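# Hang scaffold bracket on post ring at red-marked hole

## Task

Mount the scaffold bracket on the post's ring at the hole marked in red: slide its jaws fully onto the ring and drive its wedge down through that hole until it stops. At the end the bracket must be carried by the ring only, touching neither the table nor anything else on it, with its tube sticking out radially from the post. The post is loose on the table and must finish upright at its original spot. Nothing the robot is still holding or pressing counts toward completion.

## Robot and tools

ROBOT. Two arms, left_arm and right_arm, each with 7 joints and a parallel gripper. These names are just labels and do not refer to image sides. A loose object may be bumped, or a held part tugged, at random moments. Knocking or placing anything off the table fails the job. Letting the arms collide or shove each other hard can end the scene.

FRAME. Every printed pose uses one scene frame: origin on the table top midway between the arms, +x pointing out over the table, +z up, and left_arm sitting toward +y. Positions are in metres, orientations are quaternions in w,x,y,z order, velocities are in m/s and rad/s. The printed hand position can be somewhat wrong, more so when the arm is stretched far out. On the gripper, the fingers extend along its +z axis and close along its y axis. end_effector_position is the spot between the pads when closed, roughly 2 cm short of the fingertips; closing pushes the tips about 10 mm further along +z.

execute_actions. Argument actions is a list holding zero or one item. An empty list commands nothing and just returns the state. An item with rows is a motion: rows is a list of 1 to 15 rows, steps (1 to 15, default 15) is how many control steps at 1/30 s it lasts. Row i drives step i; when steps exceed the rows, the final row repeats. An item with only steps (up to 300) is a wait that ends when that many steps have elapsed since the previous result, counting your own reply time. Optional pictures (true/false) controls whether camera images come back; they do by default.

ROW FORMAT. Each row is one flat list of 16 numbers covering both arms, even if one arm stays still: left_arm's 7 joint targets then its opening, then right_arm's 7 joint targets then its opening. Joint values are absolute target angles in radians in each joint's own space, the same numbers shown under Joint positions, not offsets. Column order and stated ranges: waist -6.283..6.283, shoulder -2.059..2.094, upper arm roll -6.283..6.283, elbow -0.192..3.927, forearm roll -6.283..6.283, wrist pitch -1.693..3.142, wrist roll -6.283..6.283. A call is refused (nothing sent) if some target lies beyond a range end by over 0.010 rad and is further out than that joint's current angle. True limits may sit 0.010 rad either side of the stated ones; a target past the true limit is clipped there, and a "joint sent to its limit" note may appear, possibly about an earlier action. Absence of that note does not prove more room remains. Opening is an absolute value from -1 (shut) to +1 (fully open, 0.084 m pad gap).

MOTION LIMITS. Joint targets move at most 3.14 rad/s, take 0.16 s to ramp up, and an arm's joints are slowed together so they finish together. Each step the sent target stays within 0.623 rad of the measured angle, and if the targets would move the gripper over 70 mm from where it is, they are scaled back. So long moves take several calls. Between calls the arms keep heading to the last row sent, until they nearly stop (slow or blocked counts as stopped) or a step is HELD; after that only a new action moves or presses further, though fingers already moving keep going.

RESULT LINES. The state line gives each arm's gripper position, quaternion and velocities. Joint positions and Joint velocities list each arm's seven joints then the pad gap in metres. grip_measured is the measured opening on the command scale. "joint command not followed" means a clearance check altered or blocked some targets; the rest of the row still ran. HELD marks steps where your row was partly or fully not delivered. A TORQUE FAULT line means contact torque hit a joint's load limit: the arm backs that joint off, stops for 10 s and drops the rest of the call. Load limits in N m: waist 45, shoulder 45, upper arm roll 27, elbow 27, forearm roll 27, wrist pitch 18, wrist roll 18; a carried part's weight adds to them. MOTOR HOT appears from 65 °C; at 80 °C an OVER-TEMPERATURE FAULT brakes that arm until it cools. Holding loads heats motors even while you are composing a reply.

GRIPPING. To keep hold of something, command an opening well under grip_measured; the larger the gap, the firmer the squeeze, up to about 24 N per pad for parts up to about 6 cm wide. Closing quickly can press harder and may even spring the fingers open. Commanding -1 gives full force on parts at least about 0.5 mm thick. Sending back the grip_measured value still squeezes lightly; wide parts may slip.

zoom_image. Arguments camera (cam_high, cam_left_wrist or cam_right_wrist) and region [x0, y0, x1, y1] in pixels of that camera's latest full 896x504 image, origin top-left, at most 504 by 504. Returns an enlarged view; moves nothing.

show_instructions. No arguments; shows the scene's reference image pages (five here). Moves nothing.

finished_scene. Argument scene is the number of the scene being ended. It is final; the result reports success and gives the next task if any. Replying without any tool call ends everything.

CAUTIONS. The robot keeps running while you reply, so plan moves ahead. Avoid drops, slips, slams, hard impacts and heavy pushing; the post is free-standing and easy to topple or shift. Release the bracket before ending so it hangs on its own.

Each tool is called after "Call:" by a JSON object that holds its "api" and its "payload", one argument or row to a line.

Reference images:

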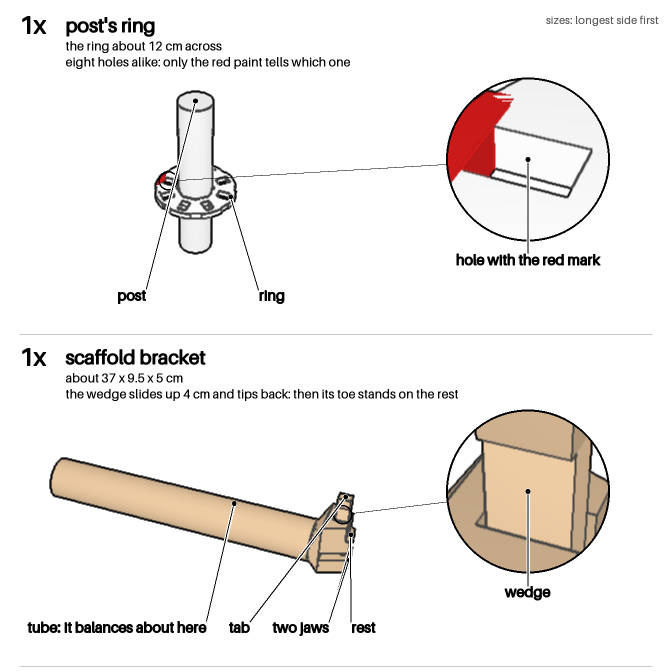

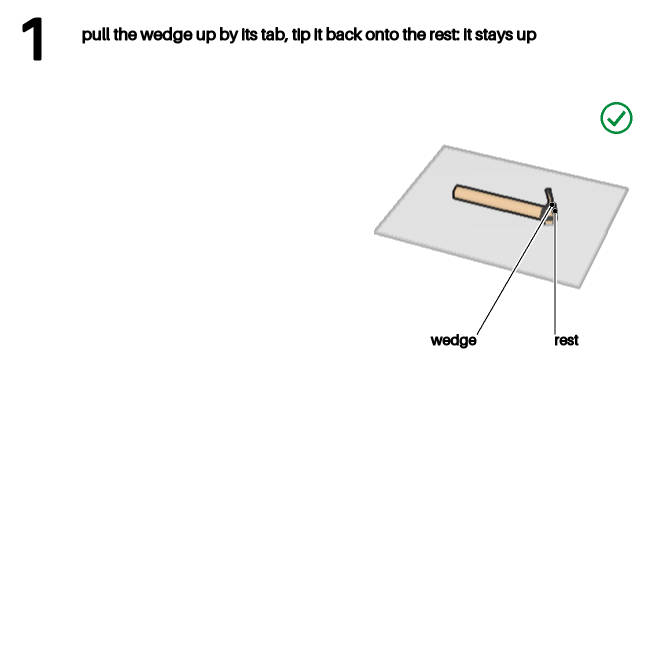

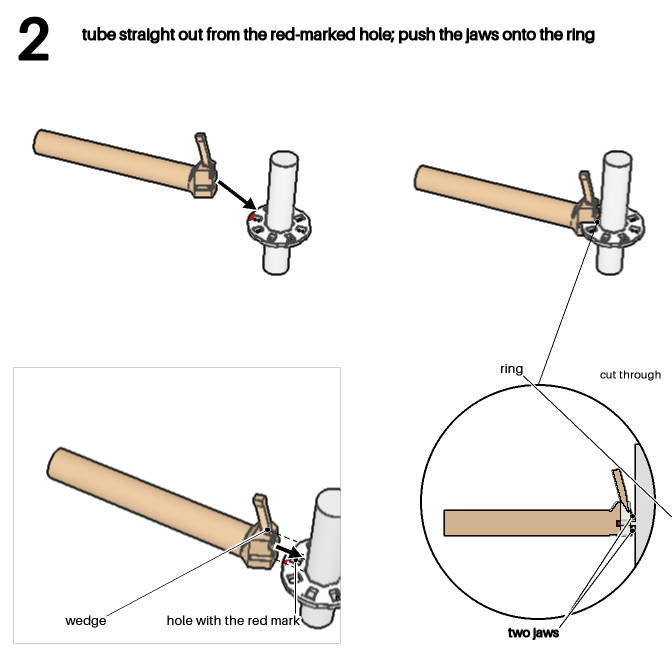

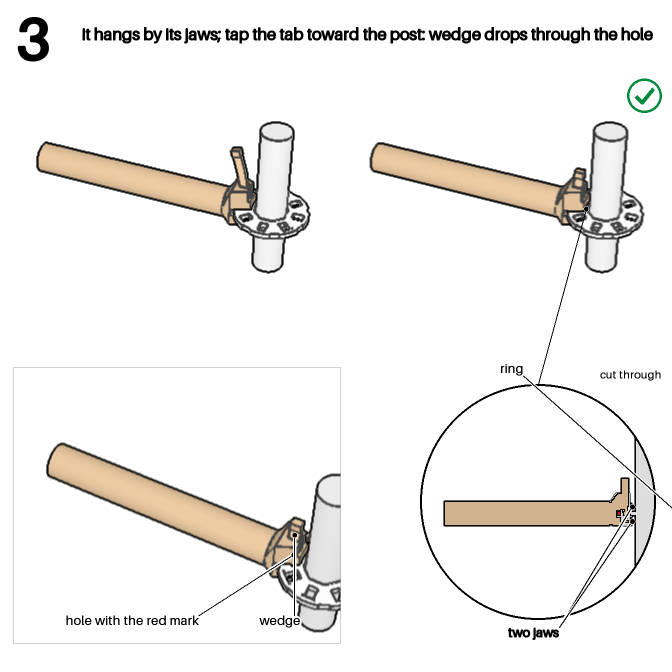

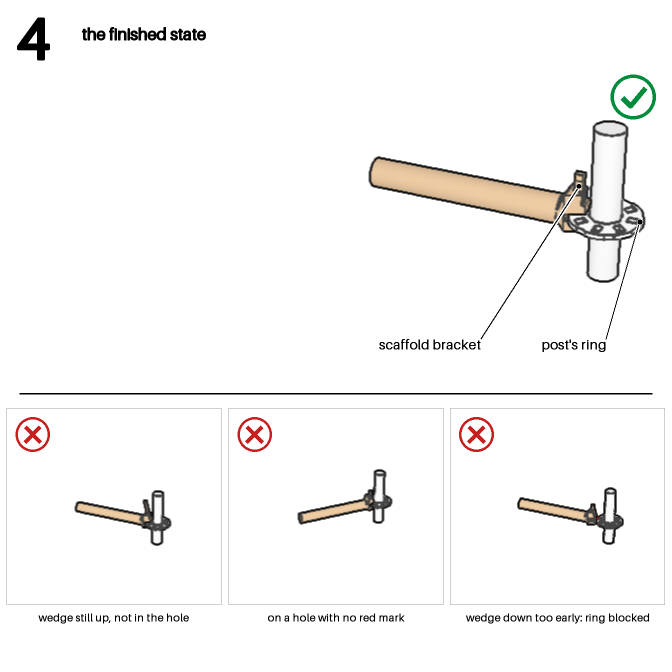

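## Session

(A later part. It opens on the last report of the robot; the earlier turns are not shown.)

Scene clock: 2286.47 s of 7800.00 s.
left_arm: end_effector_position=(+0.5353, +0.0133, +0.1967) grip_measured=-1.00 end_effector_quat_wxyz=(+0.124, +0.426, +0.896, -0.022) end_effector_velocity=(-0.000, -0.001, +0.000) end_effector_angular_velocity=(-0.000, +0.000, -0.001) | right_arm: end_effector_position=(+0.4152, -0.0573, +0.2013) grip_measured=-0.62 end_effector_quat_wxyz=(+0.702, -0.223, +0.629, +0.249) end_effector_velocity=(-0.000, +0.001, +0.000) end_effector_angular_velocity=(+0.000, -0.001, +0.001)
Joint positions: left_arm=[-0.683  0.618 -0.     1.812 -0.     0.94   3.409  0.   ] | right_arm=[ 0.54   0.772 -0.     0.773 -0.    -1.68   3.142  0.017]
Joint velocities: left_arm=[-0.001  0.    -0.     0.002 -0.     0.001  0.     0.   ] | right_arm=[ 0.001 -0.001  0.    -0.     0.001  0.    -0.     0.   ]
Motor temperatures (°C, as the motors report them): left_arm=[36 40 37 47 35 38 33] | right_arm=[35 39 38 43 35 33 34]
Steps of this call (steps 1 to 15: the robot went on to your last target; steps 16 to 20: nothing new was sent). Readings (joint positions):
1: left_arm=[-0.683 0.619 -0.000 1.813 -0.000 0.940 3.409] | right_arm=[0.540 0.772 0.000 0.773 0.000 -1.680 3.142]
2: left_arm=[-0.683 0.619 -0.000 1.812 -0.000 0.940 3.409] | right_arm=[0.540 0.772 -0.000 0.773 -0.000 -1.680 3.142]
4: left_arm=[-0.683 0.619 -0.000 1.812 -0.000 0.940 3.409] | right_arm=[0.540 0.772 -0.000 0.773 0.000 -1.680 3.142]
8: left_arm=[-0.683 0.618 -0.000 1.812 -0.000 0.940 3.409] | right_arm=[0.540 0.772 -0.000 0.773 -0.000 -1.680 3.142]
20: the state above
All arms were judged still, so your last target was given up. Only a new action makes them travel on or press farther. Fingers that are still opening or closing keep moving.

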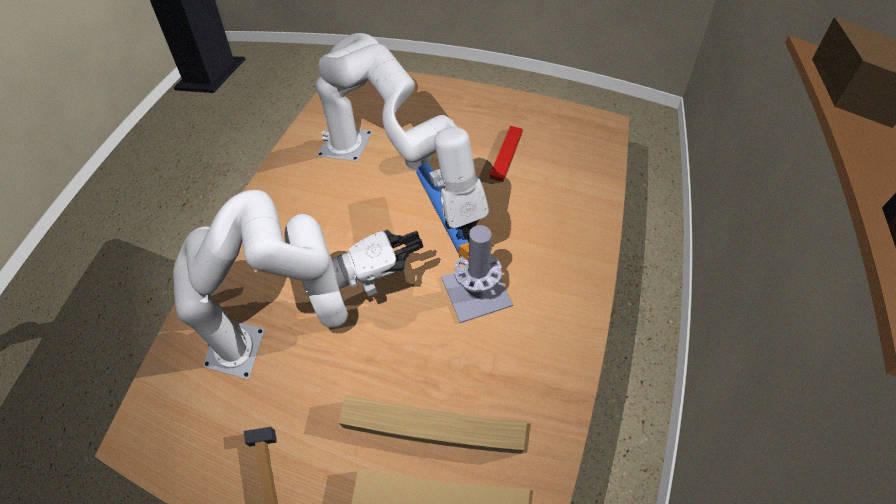

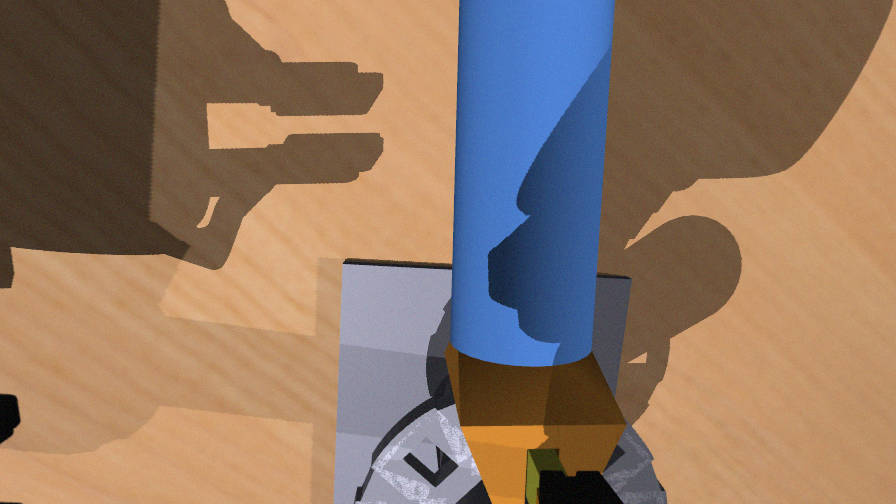

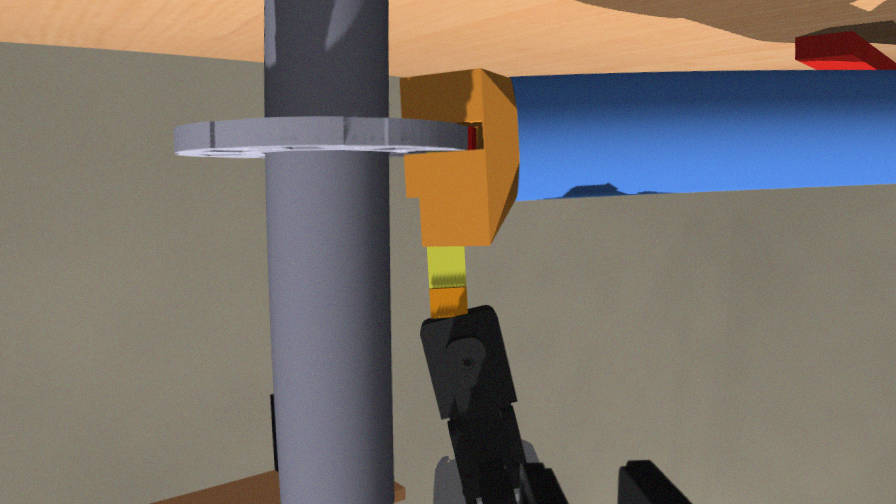

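Call:
{"api": "execute_actions", "payload": {
  "actions": [
    {"rows": [
[-0.6828,0.6201,0,1.8098,0,0.9397,3.4094,-1,0.54,0.7718,0,0.7733,0,-1.68,3.1416,-0.6],
[-0.6828,0.6203,0,1.8090,0,0.9387,3.4094,-1,0.54,0.7718,0,0.7733,0,-1.68,3.1416,-0.6],
[-0.6828,0.6206,0,1.8082,0,0.9377,3.4094,-1,0.54,0.7718,0,0.7733,0,-1.68,3.1416,-0.6],
[-0.6828,0.6208,0,1.8074,0,0.9367,3.4094,-1,0.54,0.7718,0,0.7733,0,-1.68,3.1416,-0.6],
[-0.6828,0.6210,0,1.8066,0,0.9357,3.4094,-1,0.54,0.7718,0,0.7733,0,-1.68,3.1416,-0.6],
[-0.6828,0.6212,0,1.8058,0,0.9347,3.4094,-1,0.54,0.7718,0,0.7733,0,-1.68,3.1416,-0.6],
[-0.6828,0.6215,0,1.8050,0,0.9337,3.4094,-1,0.54,0.7718,0,0.7733,0,-1.68,3.1416,-0.6],
[-0.6828,0.6217,0,1.8042,0,0.9327,3.4094,-1,0.54,0.7718,0,0.7733,0,-1.68,3.1416,-0.6]
], "steps": 15}
  ],
  "pictures": false
}}

Call:
{"api": "execute_actions", "payload": {
  "actions": [
    {"steps": 10}
  ]
}}

Call:
{"api": "zoom_image", "payload": {
  "camera": "cam_right_wrist",
  "region": [370, 60, 560, 340]
}}

Scene clock: 2304.80 s of 7800.00 s.
left_arm: end_effector_position=(+0.5355, +0.0133, +0.1963) grip_measured=-1.00 end_effector_quat_wxyz=(+0.126, +0.425, +0.896, -0.022) end_effector_velocity=(+0.000, +0.000, -0.000) end_effector_angular_velocity=(-0.000, -0.002, -0.000) | right_arm: end_effector_position=(+0.4152, -0.0573, +0.2013) grip_measured=-0.62 end_effector_quat_wxyz=(+0.702, -0.223, +0.629, +0.249) end_effector_velocity=(+0.000, -0.000, +0.000) end_effector_angular_velocity=(+0.000, -0.000, -0.001)
Joint positions: left_arm=[-0.683  0.617 -0.     1.807 -0.     0.933  3.409  0.   ] | right_arm=[ 0.54   0.772  0.     0.773 -0.    -1.68   3.142  0.017]
Joint velocities: left_arm=[-0.    -0.002  0.001 -0.004  0.    -0.004  0.001  0.   ] | right_arm=[-0. -0. -0.  0.  0.  0.  0.  0.]
Motor temperatures (°C, as the motors report them): left_arm=[36 39 37 46 35 38 33] | right_arm=[35 39 38 43 35 33 34]
Steps of this call (steps 1 to 90: nothing new was sent; then 14.83 s passed at rest; steps 91 to 105: all 15 steps of this action). Readings (joint positions):
91: left_arm=[-0.683 0.618 -0.000 1.812 -0.000 0.941 3.409] | right_arm=[0.540 0.772 -0.000 0.773 -0.000 -1.680 3.142]
92: left_arm=[-0.683 0.618 -0.000 1.812 -0.000 0.940 3.409] | right_arm=[0.540 0.772 0.000 0.773 0.000 -1.680 3.142]
94: left_arm=[-0.683 0.618 -0.000 1.811 -0.000 0.939 3.409] | right_arm=[0.540 0.772 -0.000 0.773 -0.000 -1.680 3.142]
98: left_arm=[-0.683 0.618 -0.000 1.809 -0.000 0.936 3.409] | right_arm=[0.540 0.772 -0.000 0.773 -0.000 -1.680 3.142]
105: the state above

Scene clock: 2305.13 s of 7800.00 s.
left_arm: end_effector_position=(+0.5355, +0.0133, +0.1963) grip_measured=-1.00 end_effector_quat_wxyz=(+0.126, +0.425, +0.896, -0.022) end_effector_velocity=(+0.000, +0.000, +0.000) end_effector_angular_velocity=(-0.000, -0.001, +0.001) | right_arm: end_effector_position=(+0.4152, -0.0573, +0.2013) grip_measured=-0.62 end_effector_quat_wxyz=(+0.702, -0.223, +0.629, +0.249) end_effector_velocity=(+0.000, -0.001, +0.000) end_effector_angular_velocity=(-0.000, -0.000, -0.002)
Joint positions: left_arm=[-0.683  0.616 -0.     1.806 -0.     0.933  3.409  0.   ] | right_arm=[ 0.54   0.772 -0.     0.773  0.    -1.68   3.142  0.017]
Joint velocities: left_arm=[ 0.    -0.     0.001 -0.    -0.001 -0.001  0.     0.   ] | right_arm=[-0.001 -0.     0.    -0.     0.001  0.    -0.    -0.   ]
Motor temperatures (°C, as the motors report them): left_arm=[36 39 37 46 35 38 33] | right_arm=[35 39 38 43 35 33 34]
Steps of this call (steps 1 to 10: the robot went on to your last target). Readings (joint positions):
1: left_arm=[-0.683 0.617 -0.000 1.806 -0.000 0.933 3.409] | right_arm=[0.540 0.772 -0.000 0.773 -0.000 -1.680 3.142]
2: left_arm=[-0.683 0.617 -0.000 1.806 -0.000 0.933 3.409] | right_arm=[0.540 0.772 -0.000 0.773 0.000 -1.680 3.142]
4: left_arm=[-0.683 0.617 -0.000 1.806 -0.000 0.933 3.409] | right_arm=[0.540 0.772 -0.000 0.773 0.000 -1.680 3.142]
8: left_arm=[-0.683 0.616 -0.000 1.806 -0.000 0.933 3.409] | right_arm=[0.540 0.772 -0.000 0.773 0.000 -1.680 3.142]
10: the state above

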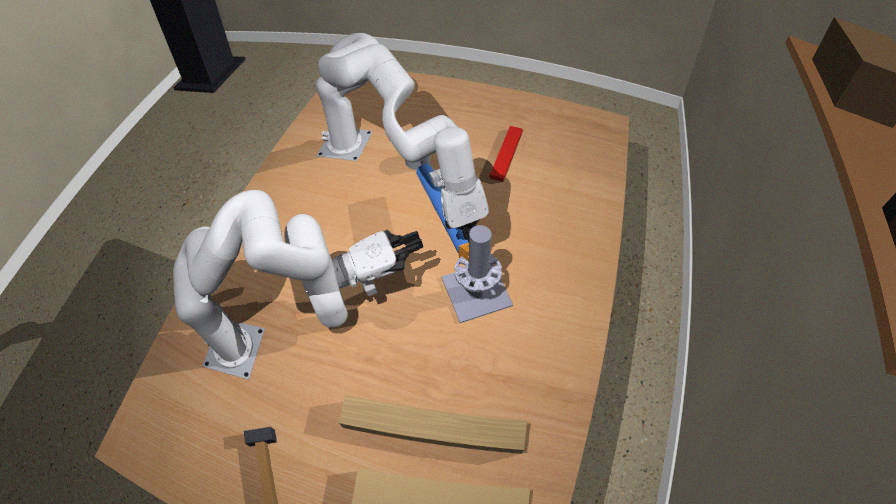

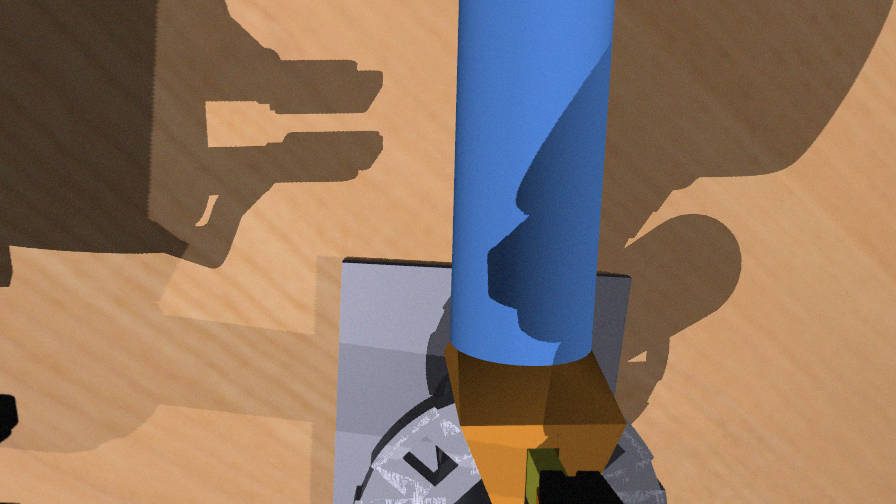

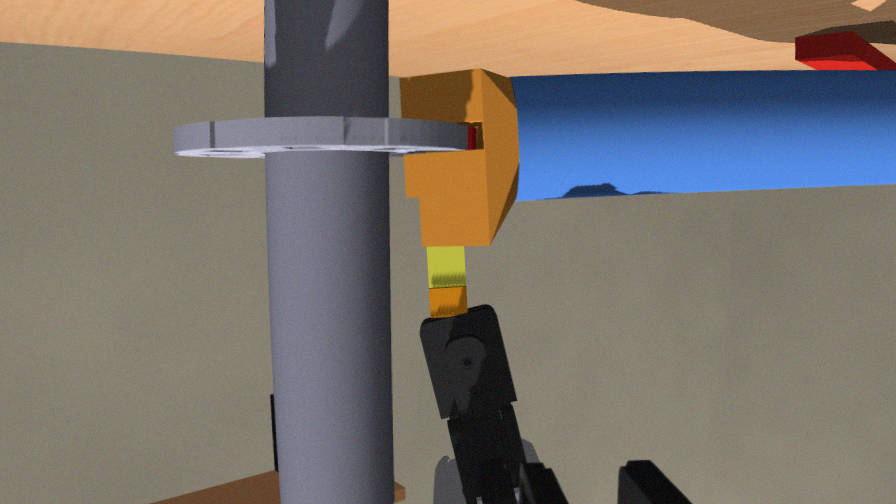

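Region (370, 60, 560, 340) of cam_right_wrist's 896x504 image, scaled by 1.800, with more detail than that image has; it fills the left 342 columns of this view, and the rest is white.

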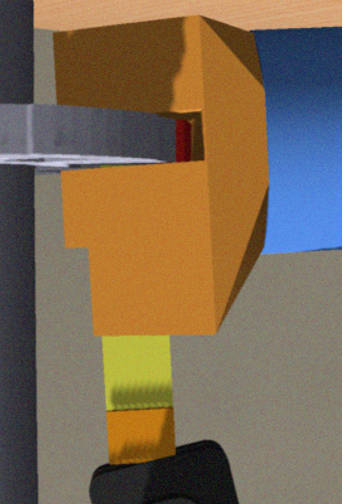

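Call:
{"api": "execute_actions", "payload": {
  "actions": [
    {"rows": [
[-0.6828,0.6171,0,1.8120,0,0.9420,3.4094,-1,0.54,0.7718,0,0.7733,0,-1.68,3.1416,-0.6],
[-0.6828,0.6171,0,1.8204,0,0.9534,3.4094,-1,0.54,0.7718,0,0.7733,0,-1.68,3.1416,-0.6],
[-0.6828,0.6143,0,1.8302,0,0.9660,3.4094,-1,0.54,0.7718,0,0.7733,0,-1.68,3.1416,-0.6],
[-0.6828,0.6114,0,1.8401,0,0.9787,3.4094,-1,0.54,0.7718,0,0.7733,0,-1.68,3.1416,-0.6],
[-0.6828,0.6114,0,1.8401,0,0.9787,3.4094,-1,0.54,0.7718,0,0.7733,0,-1.68,3.1416,-0.6],
[-0.6828,0.6114,0,1.8401,0,0.9787,3.4094,-1,0.54,0.7718,0,0.7733,0,-1.68,3.1416,-0.6],
[-0.66,0.30,0,1.60,0,1.05,3.40,-1,0.54,0.7718,0,0.7733,0,-1.68,3.1416,-0.6]
], "steps": 15}
  ],
  "pictures": false
}}

Call:
{"api": "execute_actions", "payload": {
  "actions": [
    {"rows": [
[-0.2,-0.2,0,1.20,0,1.35,3.40,-1,0.54,0.70,0,0.70,0,-1.57,3.1416,-0.6]
], "steps": 15}
  ],
  "pictures": false
}}

Call:
{"api": "execute_actions", "payload": {
  "actions": [
    {"steps": 25}
  ]
}}

Scene clock: 2336.43 s of 7800.00 s.
left_arm: end_effector_position=(+0.4995, +0.0532, +0.2697) grip_measured=-1.00 end_effector_quat_wxyz=(+0.122, +0.414, +0.902, -0.021) end_effector_velocity=(-0.148, +0.163, +0.323) end_effector_angular_velocity=(-0.101, -0.137, +0.106) | right_arm: end_effector_position=(+0.4152, -0.0573, +0.2013) grip_measured=-0.62 end_effector_quat_wxyz=(+0.702, -0.223, +0.629, +0.249) end_effector_velocity=(+0.001, -0.001, +0.000) end_effector_angular_velocity=(+0.001, -0.000, -0.002)
Joint positions: left_arm=[-0.665  0.383  0.001  1.662  0.     1.03   3.403  0.   ] | right_arm=[ 0.54   0.772  0.     0.773  0.    -1.68   3.142  0.017]
Joint velocities: left_arm=[ 0.074 -1.037  0.005 -0.649 -0.     0.218 -0.029  0.   ] | right_arm=[-0.002 -0.001  0.    -0.     0.001 -0.     0.     0.   ]
Motor temperatures (°C, as the motors report them): left_arm=[36 39 37 45 35 38 33] | right_arm=[35 39 38 43 35 33 34]
Steps of this call (steps 1 to 15: the robot went on to your last target; steps 16 to 90: nothing new was sent; then 27.80 s passed at rest; steps 91 to 105: all 15 steps of this action). Readings (joint positions):
91: left_arm=[-0.683 0.616 -0.000 1.806 -0.000 0.933 3.409] | right_arm=[0.540 0.772 0.000 0.773 0.000 -1.680 3.142]
92: left_arm=[-0.683 0.616 -0.000 1.807 -0.000 0.935 3.409] | right_arm=[0.540 0.772 -0.000 0.773 -0.000 -1.680 3.142]
94: left_arm=[-0.683 0.617 0.000 1.814 0.000 0.947 3.409] | right_arm=[0.540 0.772 0.000 0.773 -0.000 -1.680 3.142]
98: left_arm=[-0.682 0.616 0.000 1.822 0.000 0.975 3.409] | right_arm=[0.540 0.772 0.000 0.773 0.000 -1.680 3.142]
105: the state above

Scene clock: 2336.93 s of 7800.00 s.
left_arm: end_effector_position=(+0.4586, +0.2554, +0.3216) grip_measured=-1.00 end_effector_quat_wxyz=(+0.064, +0.284, +0.957, -0.002) end_effector_velocity=(-0.175, +0.422, +0.074) end_effector_angular_velocity=(+0.087, +0.268, +0.673) | right_arm: end_effector_position=(+0.4124, -0.0595, +0.1906) grip_measured=-0.62 end_effector_quat_wxyz=(+0.666, -0.236, +0.666, +0.237) end_effector_velocity=(-0.000, -0.000, -0.001) end_effector_angular_velocity=(-0.007, +0.009, +0.000)
Joint positions: left_arm=[-0.384  0.017  0.001  1.372  0.     1.226  3.401  0.   ] | right_arm=[ 0.54   0.701  0.     0.701 -0.    -1.571  3.142  0.017]
Joint velocities: left_arm=[ 0.674 -0.791 -0.004 -0.624 -0.     0.449 -0.003  0.   ] | right_arm=[ 0.001 -0.006 -0.    -0.007  0.     0.011  0.     0.   ]
Motor temperatures (°C, as the motors report them): left_arm=[36 39 37 45 35 38 33] | right_arm=[35 39 38 43 35 33 34]
Steps of this call (steps 1 to 15: all 15 steps of this action). Readings (joint positions):
1: left_arm=[-0.663 0.352 0.001 1.643 0.000 1.037 3.402] | right_arm=[0.540 0.772 0.000 0.773 -0.000 -1.680 3.142]
2: left_arm=[-0.659 0.330 -0.000 1.629 0.000 1.043 3.401] | right_arm=[0.540 0.770 0.000 0.771 -0.000 -1.675 3.142]
4: left_arm=[-0.627 0.291 -0.007 1.593 -0.000 1.068 3.401] | right_arm=[0.540 0.746 0.000 0.746 -0.000 -1.638 3.142]
8: left_arm=[-0.538 0.196 0.002 1.514 0.000 1.124 3.401] | right_arm=[0.540 0.707 -0.000 0.709 0.000 -1.584 3.142]
15: the state above

Scene clock: 2337.77 s of 7800.00 s.
left_arm: end_effector_position=(+0.3968, +0.3584, +0.3353) grip_measured=-1.00 end_effector_quat_wxyz=(+0.025, +0.196, +0.980, +0.002) end_effector_velocity=(-0.000, +0.002, +0.001) end_effector_angular_velocity=(+0.000, -0.002, +0.004) | right_arm: end_effector_position=(+0.4124, -0.0595, +0.1906) grip_measured=-0.62 end_effector_quat_wxyz=(+0.666, -0.237, +0.667, +0.236) end_effector_velocity=(+0.000, -0.000, -0.001) end_effector_angular_velocity=(+0.000, +0.002, -0.000)
Joint positions: left_arm=[-0.2  -0.2  -0.    1.2  -0.    1.35  3.4   0.  ] | right_arm=[ 0.54   0.7    0.     0.7    0.    -1.57   3.142  0.017]
Joint velocities: left_arm=[ 0.002 -0.002  0.002 -0.     0.001  0.001  0.     0.   ] | right_arm=[-0.001  0.001  0.     0.    -0.001  0.     0.001 -0.   ]
Motor temperatures (°C, as the motors report them): left_arm=[36 39 37 45 35 38 33] | right_arm=[35 39 38 43 35 33 34]
Steps of this call (steps 1 to 25: the robot went on to your last target). Readings (joint positions):
1: left_arm=[-0.362 -0.009 0.001 1.351 0.000 1.241 3.401] | right_arm=[0.540 0.701 0.000 0.701 -0.000 -1.571 3.142]
2: left_arm=[-0.339 -0.036 0.001 1.330 0.000 1.257 3.400] | right_arm=[0.540 0.701 0.000 0.700 -0.000 -1.571 3.142]
4: left_arm=[-0.293 -0.090 0.001 1.287 0.000 1.288 3.400] | right_arm=[0.540 0.700 0.000 0.700 -0.000 -1.570 3.142]
8: left_arm=[-0.219 -0.177 0.004 1.221 0.000 1.336 3.400] | right_arm=[0.540 0.700 0.000 0.700 -0.000 -1.570 3.142]
25: the state above

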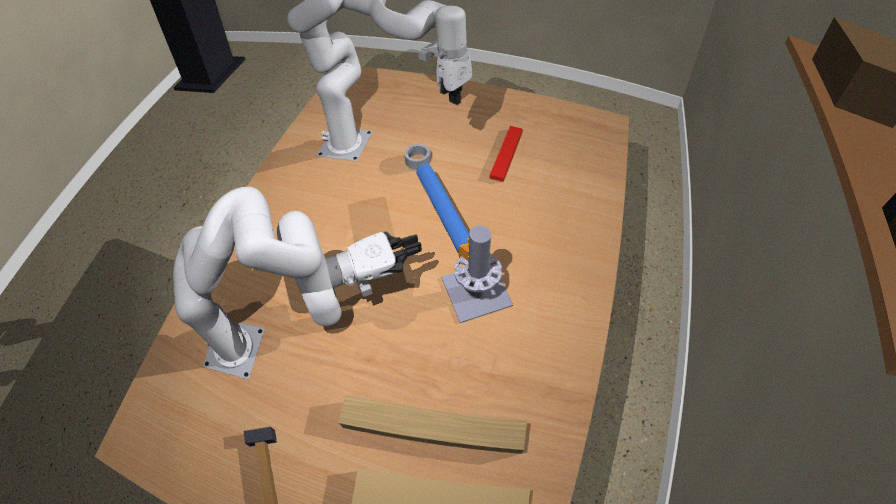

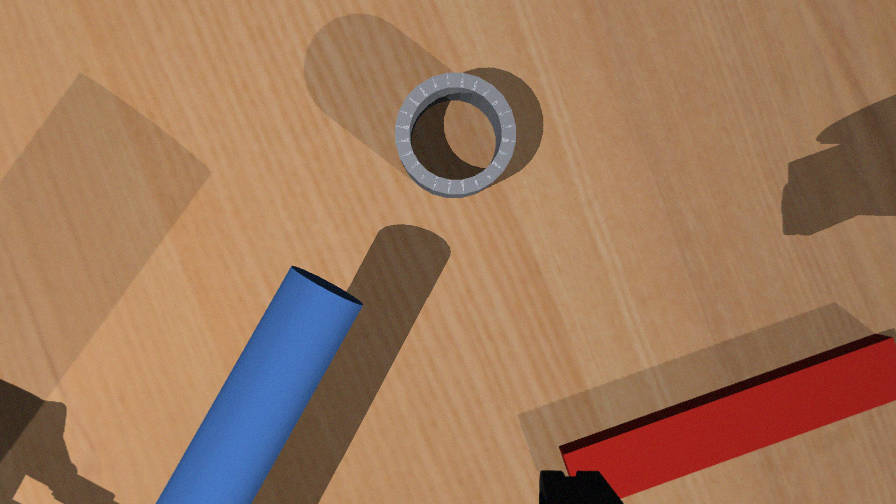

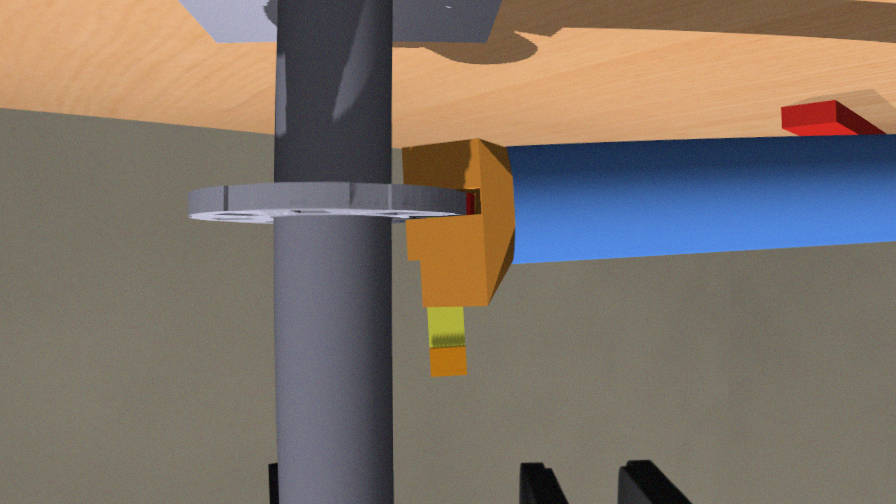

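Call:
{"api": "finished_scene", "payload": {
  "scene": 1
}}

The scene is finished: the task was done.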